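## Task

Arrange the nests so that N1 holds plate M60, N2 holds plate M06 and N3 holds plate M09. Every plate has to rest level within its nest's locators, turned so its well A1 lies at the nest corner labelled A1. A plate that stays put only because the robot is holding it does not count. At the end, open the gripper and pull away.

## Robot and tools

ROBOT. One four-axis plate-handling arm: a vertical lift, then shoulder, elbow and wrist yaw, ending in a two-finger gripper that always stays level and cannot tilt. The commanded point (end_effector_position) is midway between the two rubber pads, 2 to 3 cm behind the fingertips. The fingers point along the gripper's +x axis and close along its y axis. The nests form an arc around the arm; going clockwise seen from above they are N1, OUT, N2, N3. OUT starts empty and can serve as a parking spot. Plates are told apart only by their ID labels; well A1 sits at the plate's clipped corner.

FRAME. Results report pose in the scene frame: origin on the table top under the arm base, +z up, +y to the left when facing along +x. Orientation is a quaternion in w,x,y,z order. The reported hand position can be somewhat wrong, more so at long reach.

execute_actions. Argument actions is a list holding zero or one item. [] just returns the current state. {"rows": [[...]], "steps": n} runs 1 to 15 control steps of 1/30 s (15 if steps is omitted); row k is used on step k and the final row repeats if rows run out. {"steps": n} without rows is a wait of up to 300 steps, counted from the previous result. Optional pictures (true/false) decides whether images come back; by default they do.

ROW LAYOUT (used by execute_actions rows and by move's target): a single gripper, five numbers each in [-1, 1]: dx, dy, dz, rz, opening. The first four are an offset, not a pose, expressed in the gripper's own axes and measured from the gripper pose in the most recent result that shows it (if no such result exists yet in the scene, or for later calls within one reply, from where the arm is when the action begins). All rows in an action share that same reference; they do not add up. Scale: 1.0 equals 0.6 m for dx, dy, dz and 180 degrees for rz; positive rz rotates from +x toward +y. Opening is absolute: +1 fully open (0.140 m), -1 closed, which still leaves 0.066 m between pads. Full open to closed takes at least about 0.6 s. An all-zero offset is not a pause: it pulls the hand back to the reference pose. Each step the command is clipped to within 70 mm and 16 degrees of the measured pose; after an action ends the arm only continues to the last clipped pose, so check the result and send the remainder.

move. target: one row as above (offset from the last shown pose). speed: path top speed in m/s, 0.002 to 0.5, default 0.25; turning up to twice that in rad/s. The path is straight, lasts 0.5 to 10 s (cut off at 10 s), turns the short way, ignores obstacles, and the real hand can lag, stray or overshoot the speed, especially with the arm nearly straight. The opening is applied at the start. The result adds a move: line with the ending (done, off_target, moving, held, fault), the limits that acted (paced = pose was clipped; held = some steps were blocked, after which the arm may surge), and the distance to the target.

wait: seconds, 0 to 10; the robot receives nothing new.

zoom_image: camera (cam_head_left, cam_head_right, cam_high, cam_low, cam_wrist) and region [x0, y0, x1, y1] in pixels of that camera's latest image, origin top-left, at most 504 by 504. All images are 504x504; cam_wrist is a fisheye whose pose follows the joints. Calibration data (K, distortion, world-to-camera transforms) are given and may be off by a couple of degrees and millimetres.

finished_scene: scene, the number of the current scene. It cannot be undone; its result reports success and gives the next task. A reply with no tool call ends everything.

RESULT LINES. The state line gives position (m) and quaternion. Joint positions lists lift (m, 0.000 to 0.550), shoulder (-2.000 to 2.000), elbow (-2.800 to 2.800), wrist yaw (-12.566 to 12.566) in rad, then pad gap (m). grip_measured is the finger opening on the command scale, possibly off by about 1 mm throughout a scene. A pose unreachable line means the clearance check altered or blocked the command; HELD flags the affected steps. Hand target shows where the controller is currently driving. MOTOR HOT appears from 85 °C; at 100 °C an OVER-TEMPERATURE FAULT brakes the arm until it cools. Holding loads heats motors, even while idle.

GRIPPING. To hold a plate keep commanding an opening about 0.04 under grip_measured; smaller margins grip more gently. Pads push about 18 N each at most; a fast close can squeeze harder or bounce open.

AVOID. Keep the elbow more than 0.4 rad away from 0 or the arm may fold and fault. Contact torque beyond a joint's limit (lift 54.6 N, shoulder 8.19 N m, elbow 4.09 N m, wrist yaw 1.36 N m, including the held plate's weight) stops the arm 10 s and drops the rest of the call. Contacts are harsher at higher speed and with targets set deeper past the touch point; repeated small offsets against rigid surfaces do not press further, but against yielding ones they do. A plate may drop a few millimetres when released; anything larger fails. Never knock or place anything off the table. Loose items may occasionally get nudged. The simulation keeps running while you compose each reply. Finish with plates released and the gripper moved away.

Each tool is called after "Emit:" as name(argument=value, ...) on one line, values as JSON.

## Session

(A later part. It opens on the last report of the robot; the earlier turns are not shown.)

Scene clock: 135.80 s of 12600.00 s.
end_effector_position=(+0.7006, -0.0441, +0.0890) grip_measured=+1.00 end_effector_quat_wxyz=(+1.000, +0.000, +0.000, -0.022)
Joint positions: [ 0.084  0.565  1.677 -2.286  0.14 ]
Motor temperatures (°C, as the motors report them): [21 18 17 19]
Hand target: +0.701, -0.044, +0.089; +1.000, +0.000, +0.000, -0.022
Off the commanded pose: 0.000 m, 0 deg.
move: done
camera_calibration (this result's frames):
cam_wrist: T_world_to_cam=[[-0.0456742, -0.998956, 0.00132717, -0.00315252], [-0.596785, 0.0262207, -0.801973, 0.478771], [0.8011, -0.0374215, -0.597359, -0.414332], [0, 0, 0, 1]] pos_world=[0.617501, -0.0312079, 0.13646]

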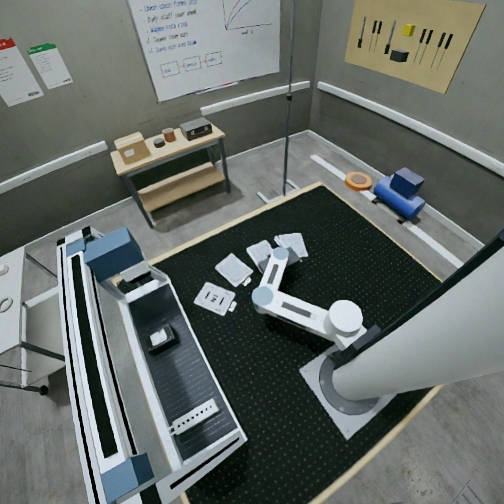

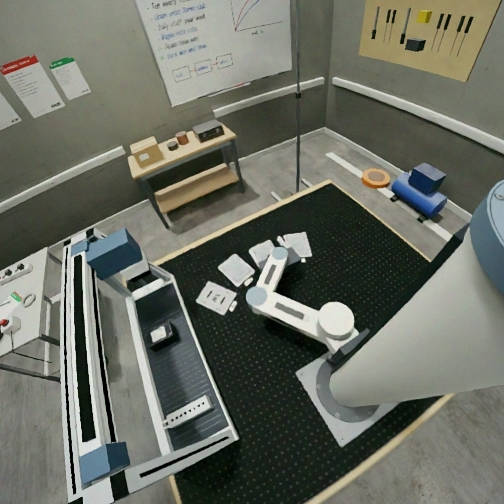

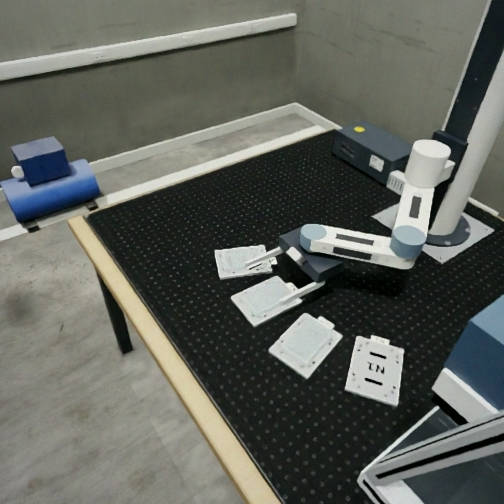

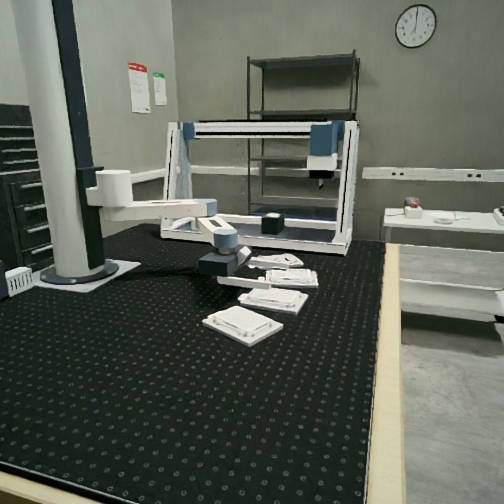

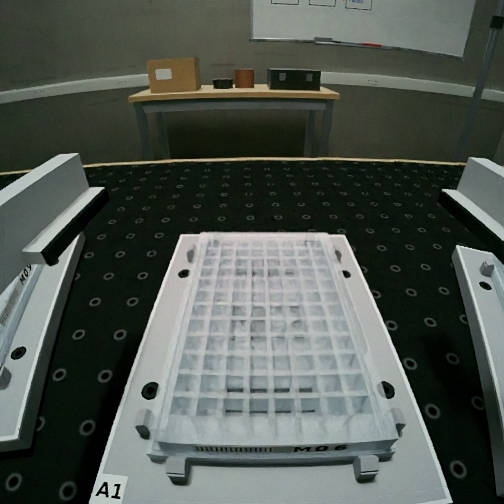

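Emit:
zoom_image(camera="cam_wrist", region=[130,400,420,490])

Region (130, 400, 420, 490) of cam_wrist's 504x504 image, scaled by 1.738, with more detail than that image has; it fills the top 156 rows of this view, and the rest is white.

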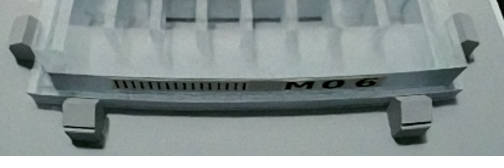

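Emit:
move(target=[-0.031,-0.282,0,-0.11,1])

Scene clock: 144.80 s of 12600.00 s.
end_effector_position=(+0.6744, -0.2125, +0.0890) grip_measured=+1.00 end_effector_quat_wxyz=(+0.981, +0.000, +0.000, -0.194)
Joint positions: [ 0.084  0.218  1.767 -2.375  0.14 ]
Motor temperatures (°C, as the motors report them): [21 18 17 19]
Hand target: +0.674, -0.212, +0.089; +0.981, +0.000, +0.000, -0.194
Off the commanded pose: 0.000 m, 0 deg.
After step 90, 4.93 s passed at rest.
move: done
camera_calibration (this result's frames):
cam_wrist: T_world_to_cam=[[-0.381544, -0.92435, 0.00132717, 0.0698714], [-0.552576, 0.226935, -0.801973, 0.480373], [0.741002, -0.306721, -0.597359, -0.416321], [0, 0, 0, 1]] pos_world=[0.600596, -0.172122, 0.13646]

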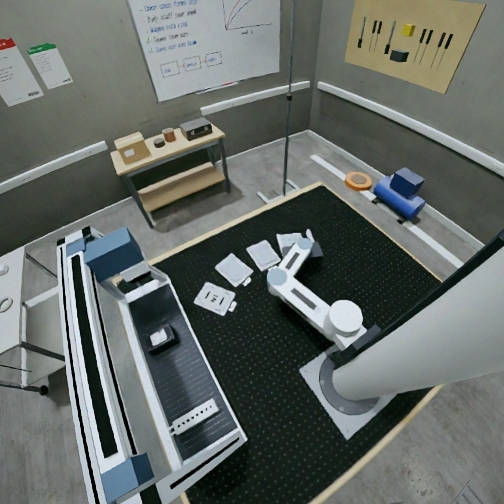

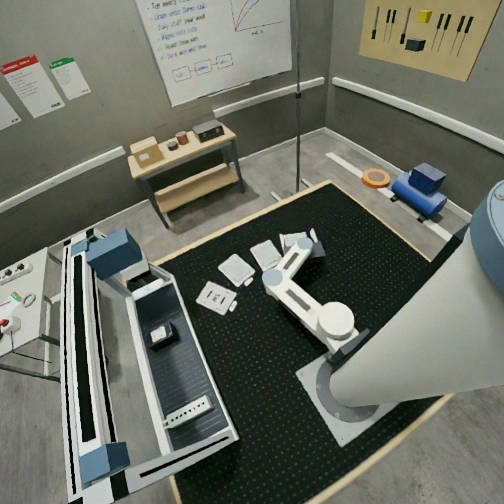

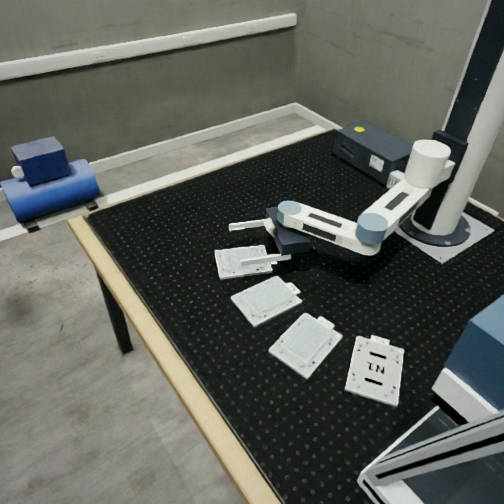

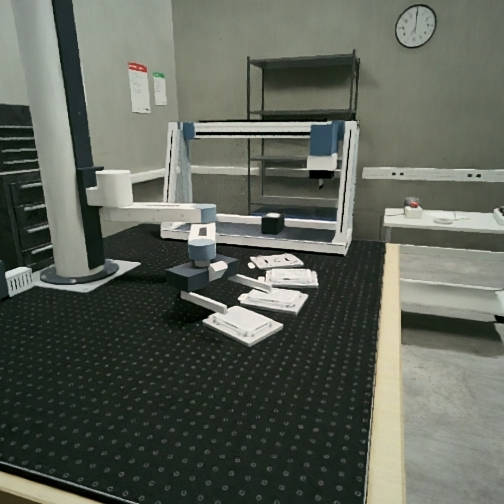

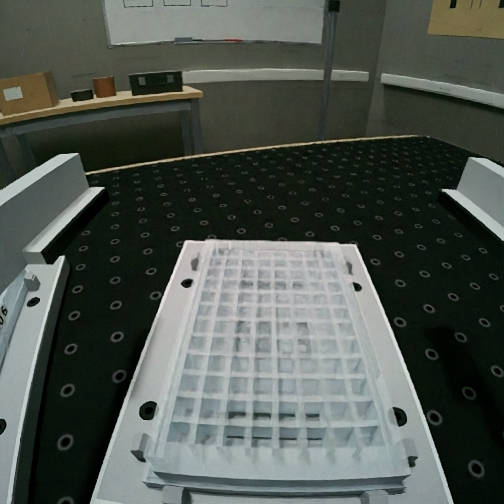

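Emit:
move(target=[0.0085,0,0,-0.0085,1])

Scene clock: 152.77 s of 12600.00 s.
end_effector_position=(+0.6792, -0.2143, +0.0890) grip_measured=+1.00 end_effector_quat_wxyz=(+0.978, +0.000, +0.000, -0.207)
Joint positions: [ 0.084  0.214  1.798 -2.428  0.14 ]
Motor temperatures (°C, as the motors report them): [21 18 17 19]
Hand target: +0.679, -0.214, +0.089; +0.978, +0.000, +0.000, -0.207
Off the commanded pose: 0.000 m, 0 deg.
After step 90, 4.27 s passed at rest.
move: done
camera_calibration (this result's frames):
cam_wrist: T_world_to_cam=[[-0.405716, -0.913998, 0.00132717, 0.088628], [-0.546418, 0.241386, -0.801973, 0.482329], [0.732681, -0.326098, -0.597359, -0.418905], [0, 0, 0, 1]] pos_world=[0.606435, -0.172026, 0.13646]

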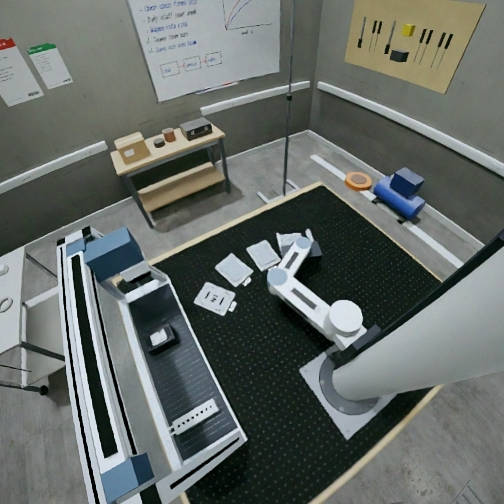

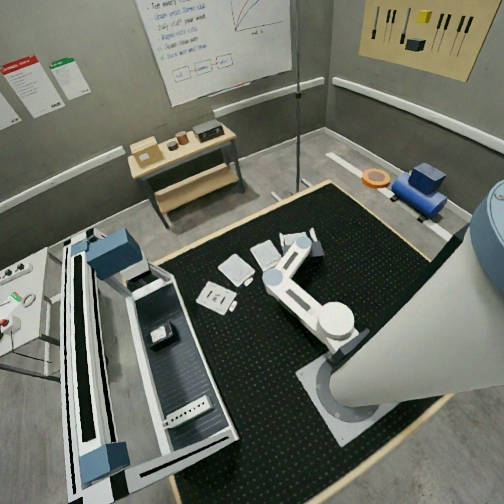

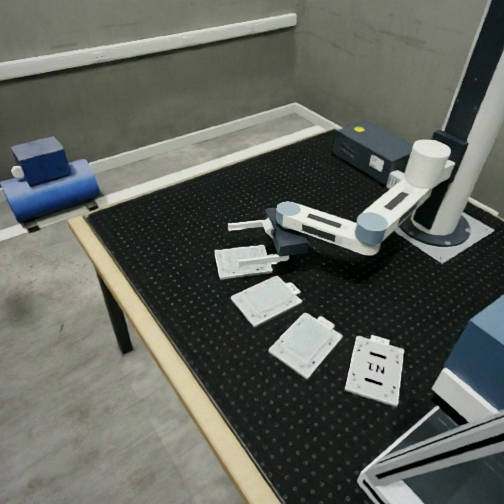

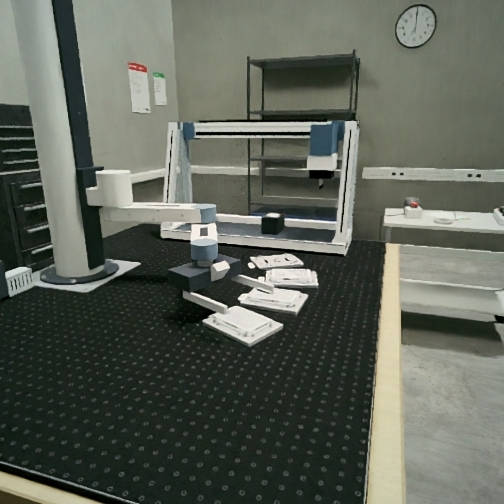

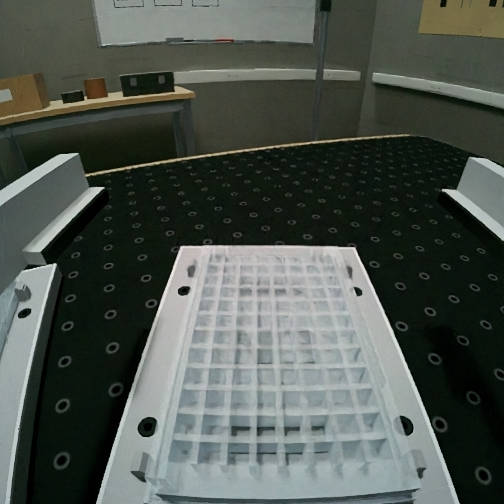

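Emit:
move(target=[0,0,-0.1005,0,1], speed=0.1)

Emit:
zoom_image(camera="cam_wrist", region=[0,320,200,504])

Emit:
zoom_image(camera="cam_wrist", region=[160,125,400,200])

Scene clock: 158.53 s of 12600.00 s.
end_effector_position=(+0.6791, -0.2143, +0.0286) grip_measured=+1.00 end_effector_quat_wxyz=(+0.978, +0.000, +0.000, -0.207)
Joint positions: [ 0.024  0.214  1.798 -2.428  0.14 ]
Motor temperatures (°C, as the motors report them): [21 18 17 19]
Hand target: +0.679, -0.214, +0.029; +0.978, +0.000, +0.000, -0.207
Off the commanded pose: 0.000 m, 0 deg.
After step 90, 1.87 s passed at rest.
move: done
camera_calibration (this result's frames):
cam_wrist: T_world_to_cam=[[-0.405754, -0.913981, 0.00132717, 0.0887251], [-0.546408, 0.241409, -0.801973, 0.433931], [0.732668, -0.326129, -0.597359, -0.454943], [0, 0, 0, 1]] pos_world=[0.606426, -0.172031, 0.0761187]

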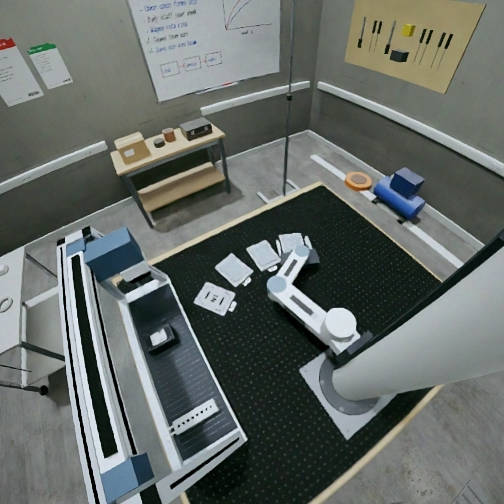

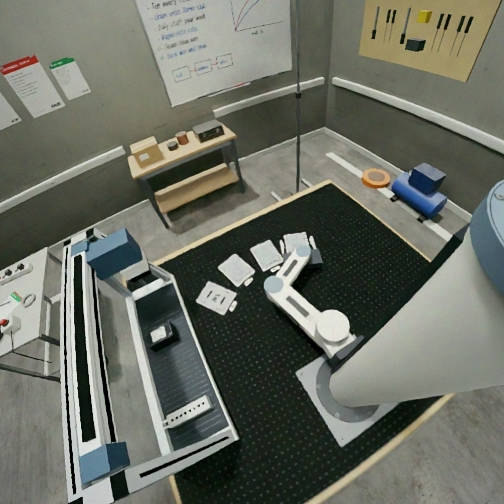

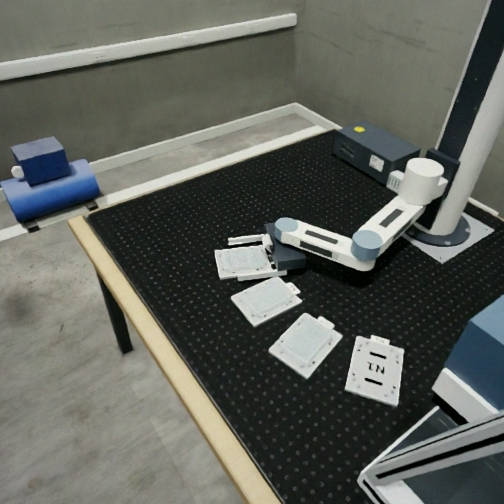

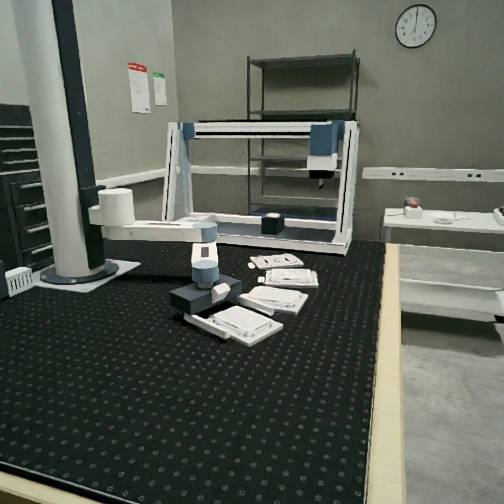

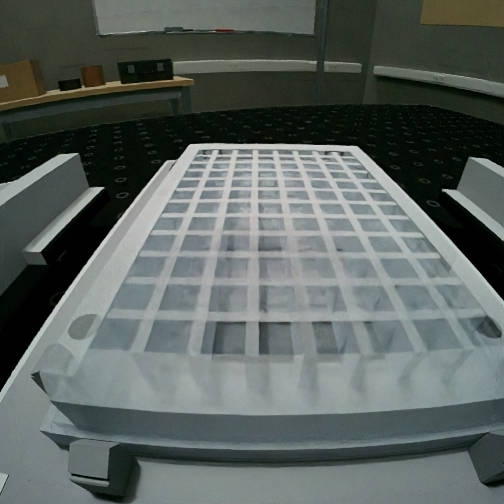

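Region (0, 320, 200, 504) of cam_wrist's 504x504 image, scaled by 2.520, with more detail than that image has; it fills the top 464 rows of this view, and the rest is white.

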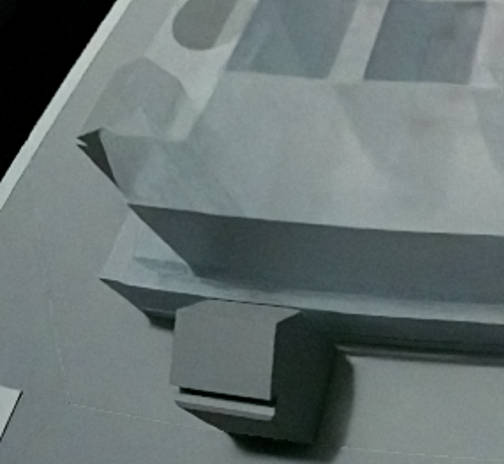

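Region (160, 125, 400, 200) of cam_wrist's 504x504 image, scaled by 2.100, with more detail than that image has; it fills the top 158 rows of this view, and the rest is white.

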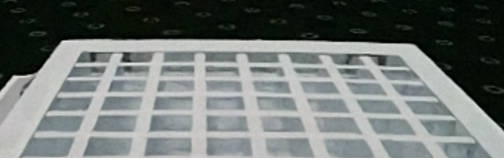

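Emit:
move(target=[0,0,0,0,-0.3])

Emit:
execute_actions(actions=[{"rows":[[0,0,0,0,-0.36],[0,0,0,0,-0.4],[0,0,0,0,-0.43],[0,0,0,0,-0.46],[0,0,0,0,-0.49],[0,0,0,0,-0.52]],"steps":15}], pictures=false)

Emit:
move(target=[0,0,0.075,0,-0.52], speed=0.08)

Emit:
move(target=[-0.425,0.744,0,0.3267,-0.52], speed=0.2)

Emit:
move(target=[0,0,-0.064,0,-0.52], speed=0.04)

Scene clock: 168.60 s of 12600.00 s.
end_effector_position=(+0.6791, -0.2143, +0.0286) grip_measured=-0.30 end_effector_quat_wxyz=(+0.978, +0.000, +0.000, -0.207)
Joint positions: [ 0.024  0.214  1.798 -2.428  0.092]
Motor temperatures (°C, as the motors report them): [21 18 17 19]
Hand target: +0.679, -0.214, +0.029; +0.978, +0.000, +0.000, -0.207
Off the commanded pose: 0.000 m, 0 deg.
After step 90, 6.37 s passed at rest.
move: done
camera_calibration (this result's frames):
cam_wrist: T_world_to_cam=[[-0.405753, -0.913982, 0.00132717, 0.0887244], [-0.546408, 0.241408, -0.801973, 0.433932], [0.732668, -0.326128, -0.597359, -0.454942], [0, 0, 0, 1]] pos_world=[0.606426, -0.172031, 0.0761203]

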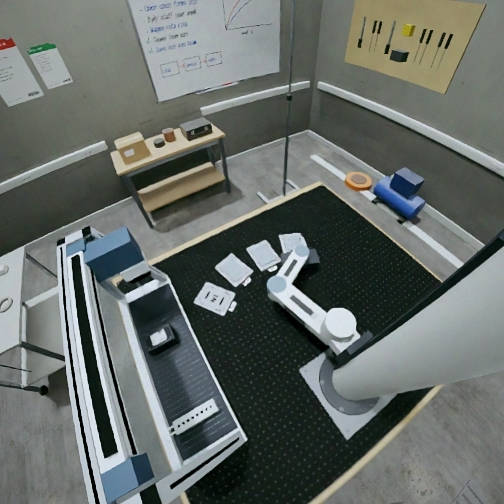

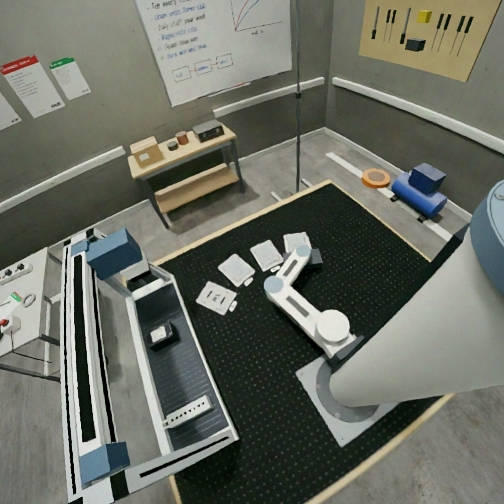

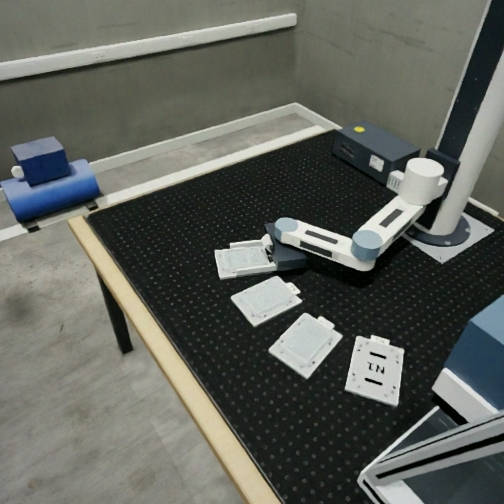

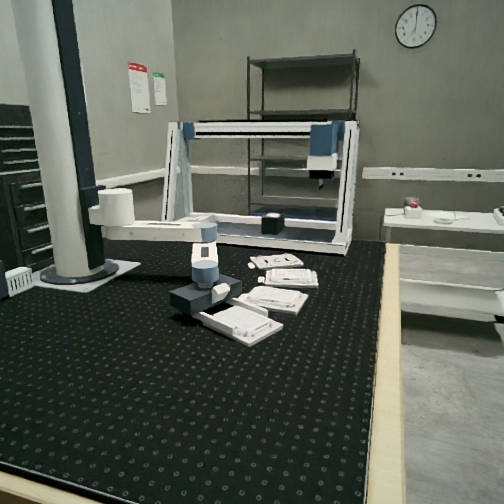

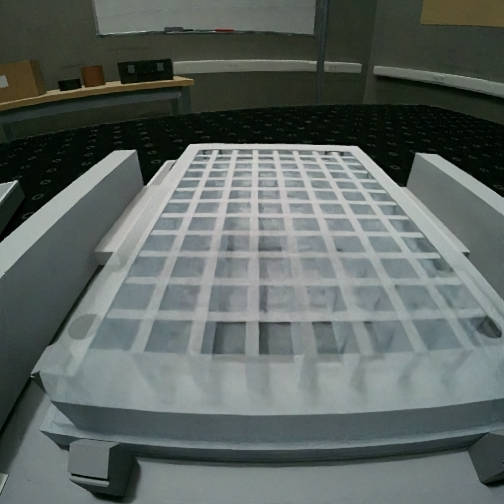

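Scene clock: 169.10 s of 12600.00 s.
end_effector_position=(+0.6791, -0.2143, +0.0286) grip_measured=-0.46 end_effector_quat_wxyz=(+0.978, +0.000, +0.000, -0.207)
Joint positions: [ 0.024  0.214  1.798 -2.428  0.086]
Motor temperatures (°C, as the motors report them): [21 18 17 19]
Hand target: +0.679, -0.214, +0.029; +0.978, +0.000, +0.000, -0.207
Off the commanded pose: 0.000 m, 0 deg.
Steps of this call (steps 1 to 15: all 15 steps of this action). Readings (end_effector_position):
1: (+0.6791, -0.2143, +0.0286)
2: (+0.6791, -0.2143, +0.0286)
4: (+0.6791, -0.2143, +0.0286)
8: (+0.6791, -0.2143, +0.0286)
15: the state above

Scene clock: 170.17 s of 12600.00 s.
end_effector_position=(+0.6791, -0.2143, +0.0737) grip_measured=-0.46 end_effector_quat_wxyz=(+0.978, +0.000, +0.000, -0.207)
Joint positions: [ 0.069  0.214  1.798 -2.428  0.086]
Motor temperatures (°C, as the motors report them): [21 18 17 19]
Hand target: +0.679, -0.214, +0.074; +0.978, +0.000, +0.000, -0.207
Off the commanded pose: 0.000 m, 0 deg.
move: done
camera_calibration (this result's frames):
cam_wrist: T_world_to_cam=[[-0.40573, -0.913992, 0.00132717, 0.0886569], [-0.546414, 0.241394, -0.801973, 0.470049], [0.732676, -0.32611, -0.597359, -0.428049], [0, 0, 0, 1]] pos_world=[0.606434, -0.172026, 0.121149]

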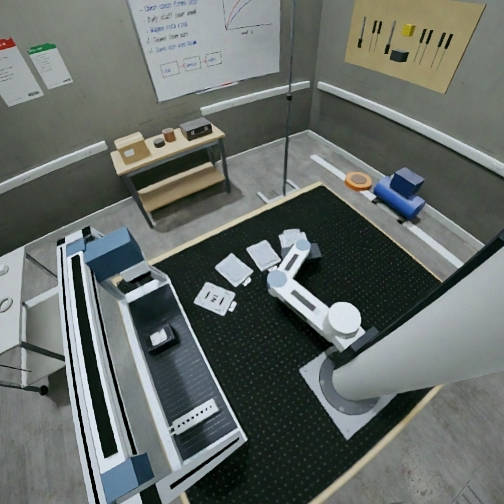

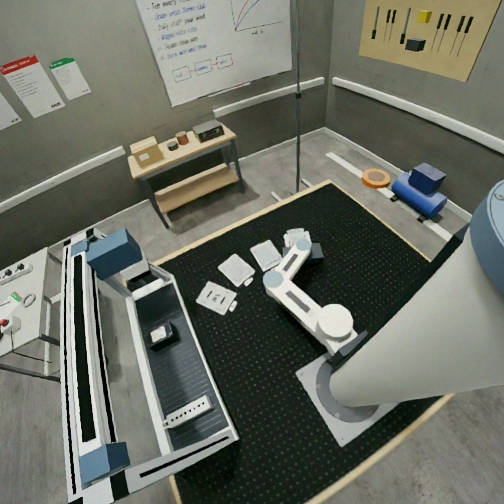

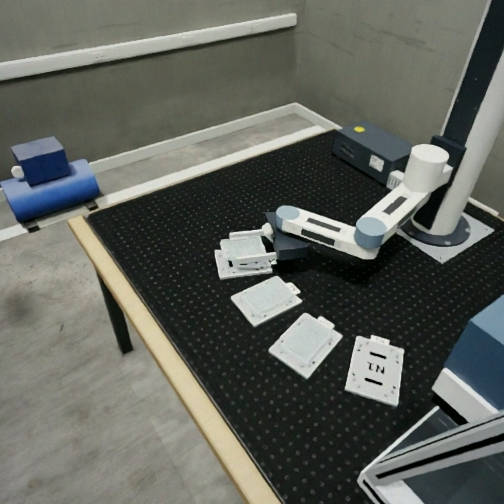

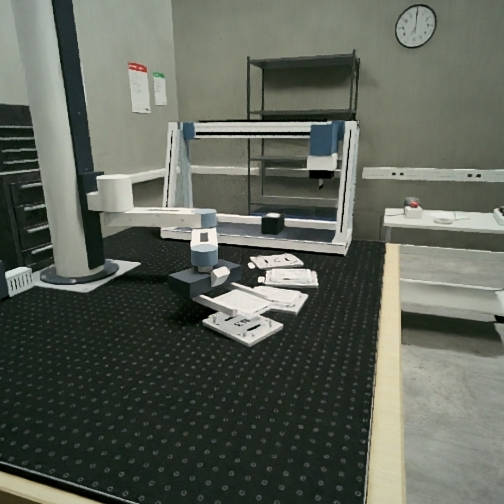

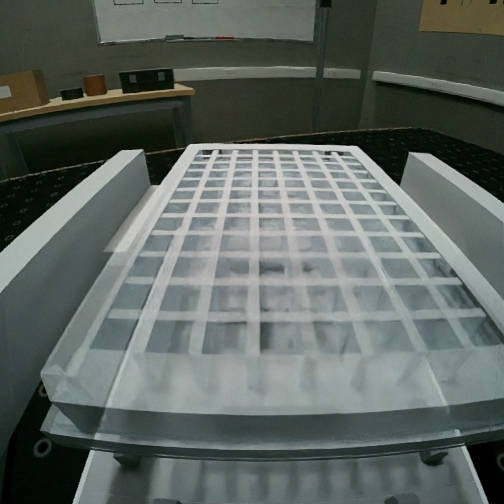

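Scene clock: 173.07 s of 12600.00 s.
end_effector_position=(+0.6266, +0.2973, +0.0737) grip_measured=-0.46 end_effector_quat_wxyz=(+0.954, +0.000, +0.000, +0.301)
Joint positions: [ 0.069  1.202  1.755 -2.346  0.086]
Motor temperatures (°C, as the motors report them): [21 18 17 19]
Hand target: +0.627, +0.297, +0.074; +0.954, +0.000, +0.000, +0.300
Off the commanded pose: 0.000 m, 0 deg.
move: done
camera_calibration (this result's frames):
cam_wrist: T_world_to_cam=[[0.572247, -0.82008, 0.00132717, -0.105813], [-0.489274, -0.34271, -0.801973, 0.455673], [0.658137, 0.458277, -0.597359, -0.409188], [0, 0, 0, 1]] pos_world=[0.552802, 0.25691, 0.121146]

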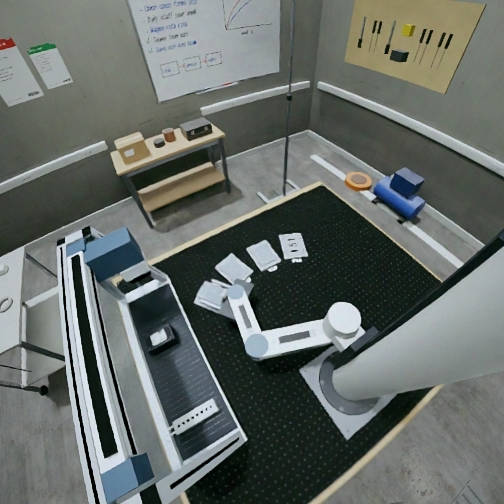

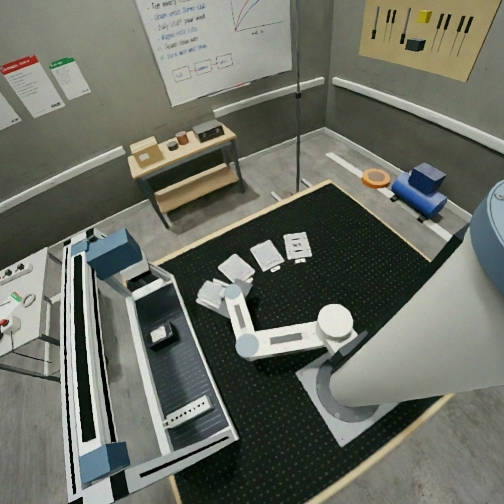

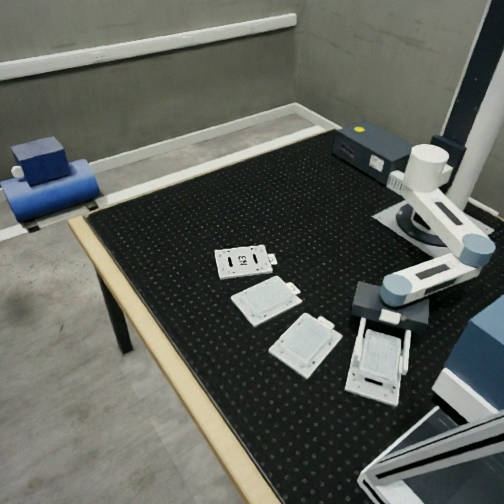

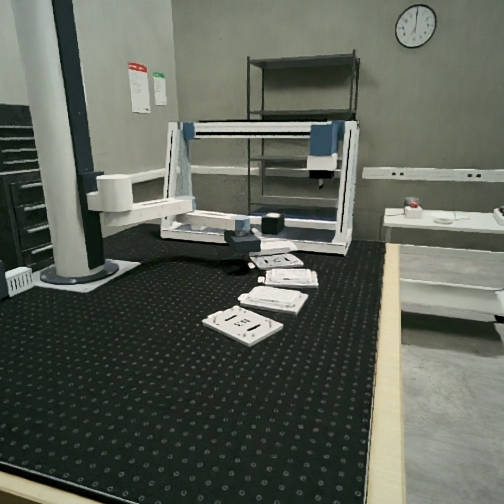

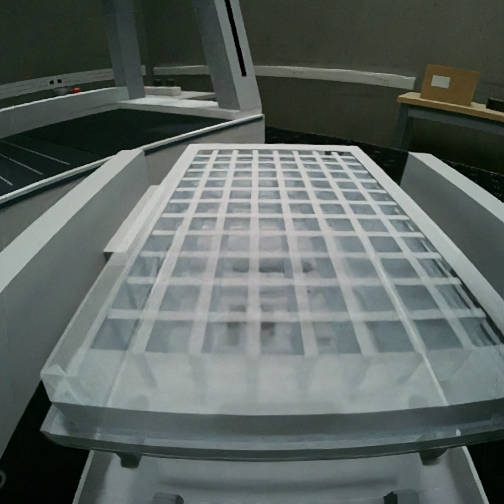

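Scene clock: 174.27 s of 12600.00 s.
end_effector_position=(+0.6267, +0.2973, +0.0353) grip_measured=-0.46 end_effector_quat_wxyz=(+0.954, +0.000, +0.000, +0.300)
Joint positions: [ 0.03   1.202  1.755 -2.347  0.086]
Motor temperatures (°C, as the motors report them): [21 18 17 19]
Hand target: +0.627, +0.297, +0.035; +0.954, +0.000, +0.000, +0.301
Off the commanded pose: 0.000 m, 0 deg.
move: done
camera_calibration (this result's frames):
cam_wrist: T_world_to_cam=[[0.571929, -0.820302, 0.00132717, -0.105485], [-0.489407, -0.342521, -0.801973, 0.425009], [0.658314, 0.458022, -0.597359, -0.432224], [0, 0, 0, 1]] pos_world=[0.552871, 0.257013, 0.0827929]

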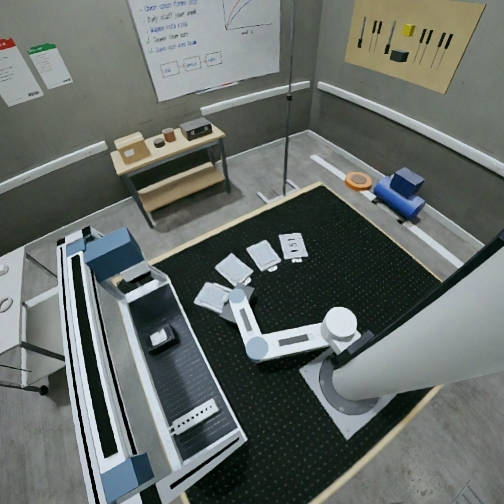

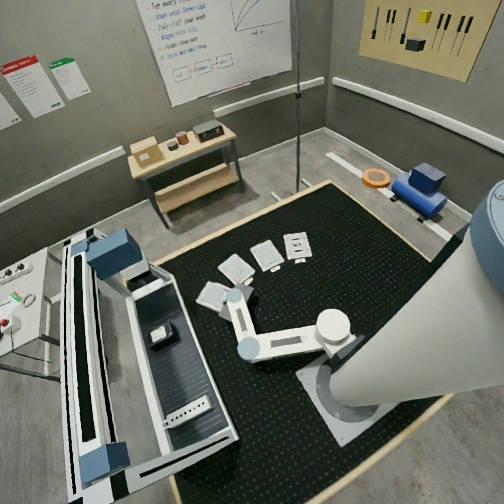

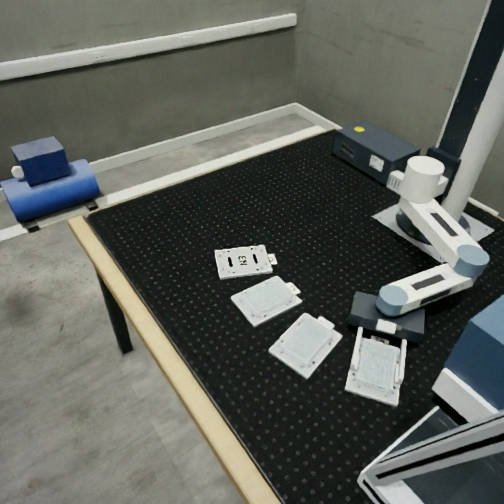

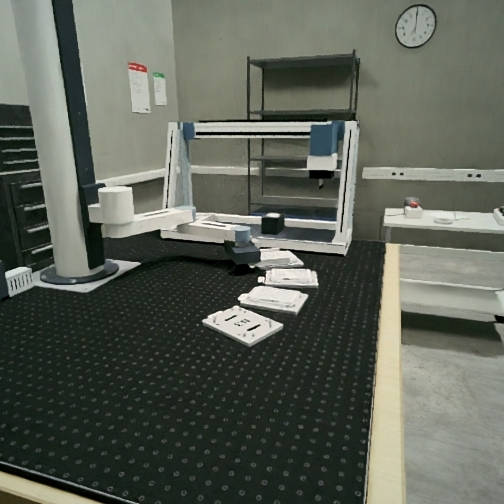

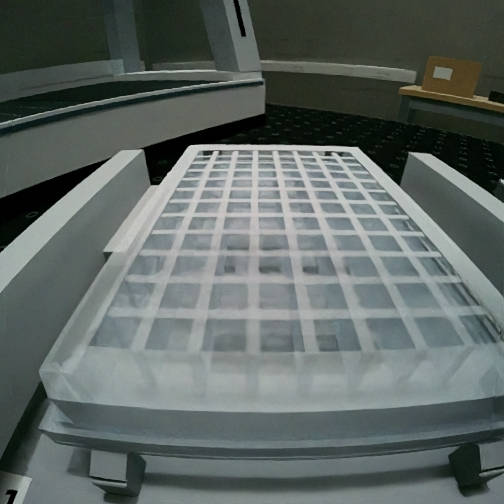

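Emit:
move(target=[0.0017,-0.0004,-0.0112,0,-0.52], speed=0.01)

Scene clock: 178.17 s of 12600.00 s.
end_effector_position=(+0.6276, +0.2978, +0.0286) grip_measured=-0.46 end_effector_quat_wxyz=(+0.954, +0.000, +0.000, +0.300)
Joint positions: [ 0.024  1.199  1.762 -2.35   0.086]
Motor temperatures (°C, as the motors report them): [21 18 17 19]
Hand target: +0.628, +0.298, +0.029; +0.954, +0.000, +0.000, +0.300
Off the commanded pose: 0.000 m, 0 deg.
move: done
camera_calibration (this result's frames):
cam_wrist: T_world_to_cam=[[0.572023, -0.820236, 0.00132717, -0.105731], [-0.489368, -0.342577, -0.801973, 0.420229], [0.658262, 0.458098, -0.597359, -0.437015], [0, 0, 0, 1]] pos_world=[0.553797, 0.257432, 0.0760975]

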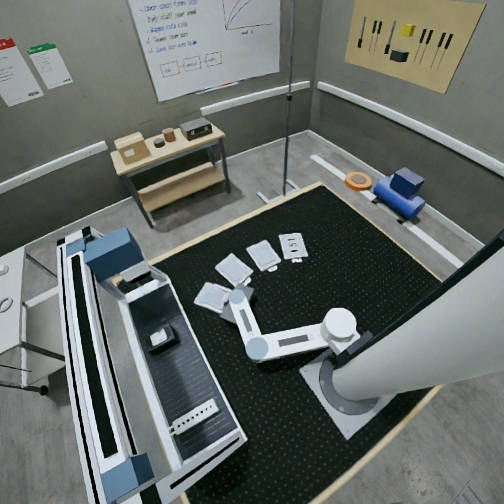

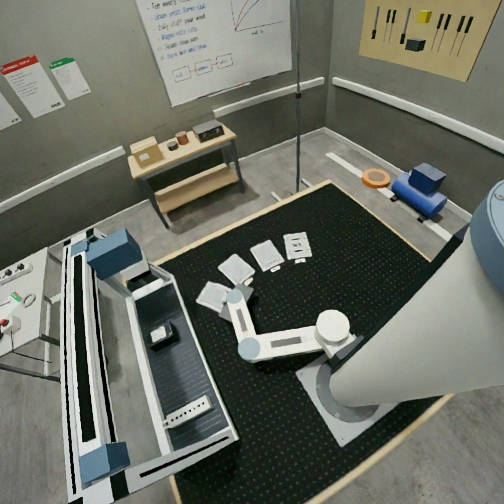

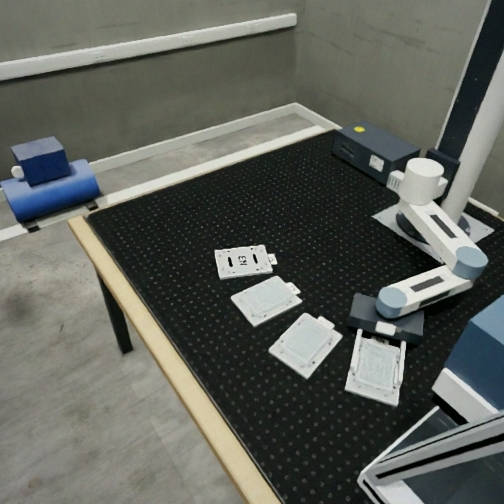

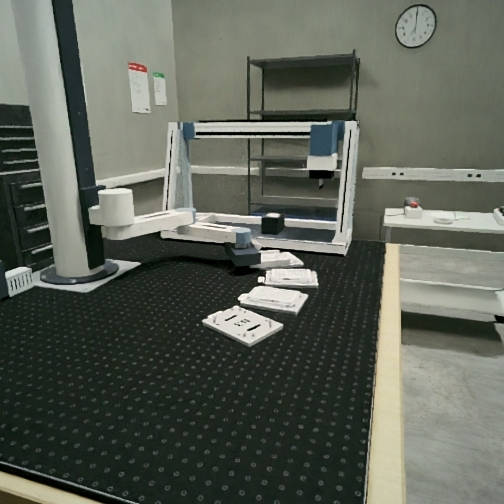

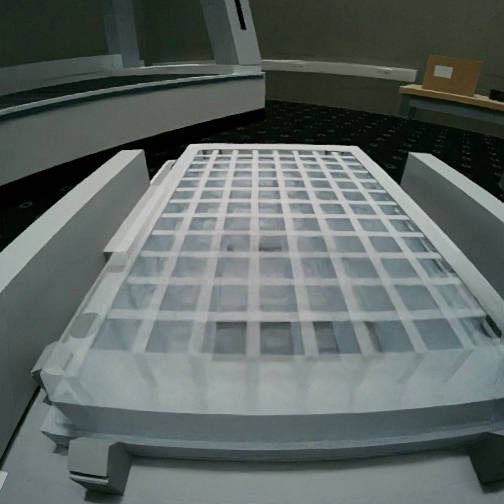

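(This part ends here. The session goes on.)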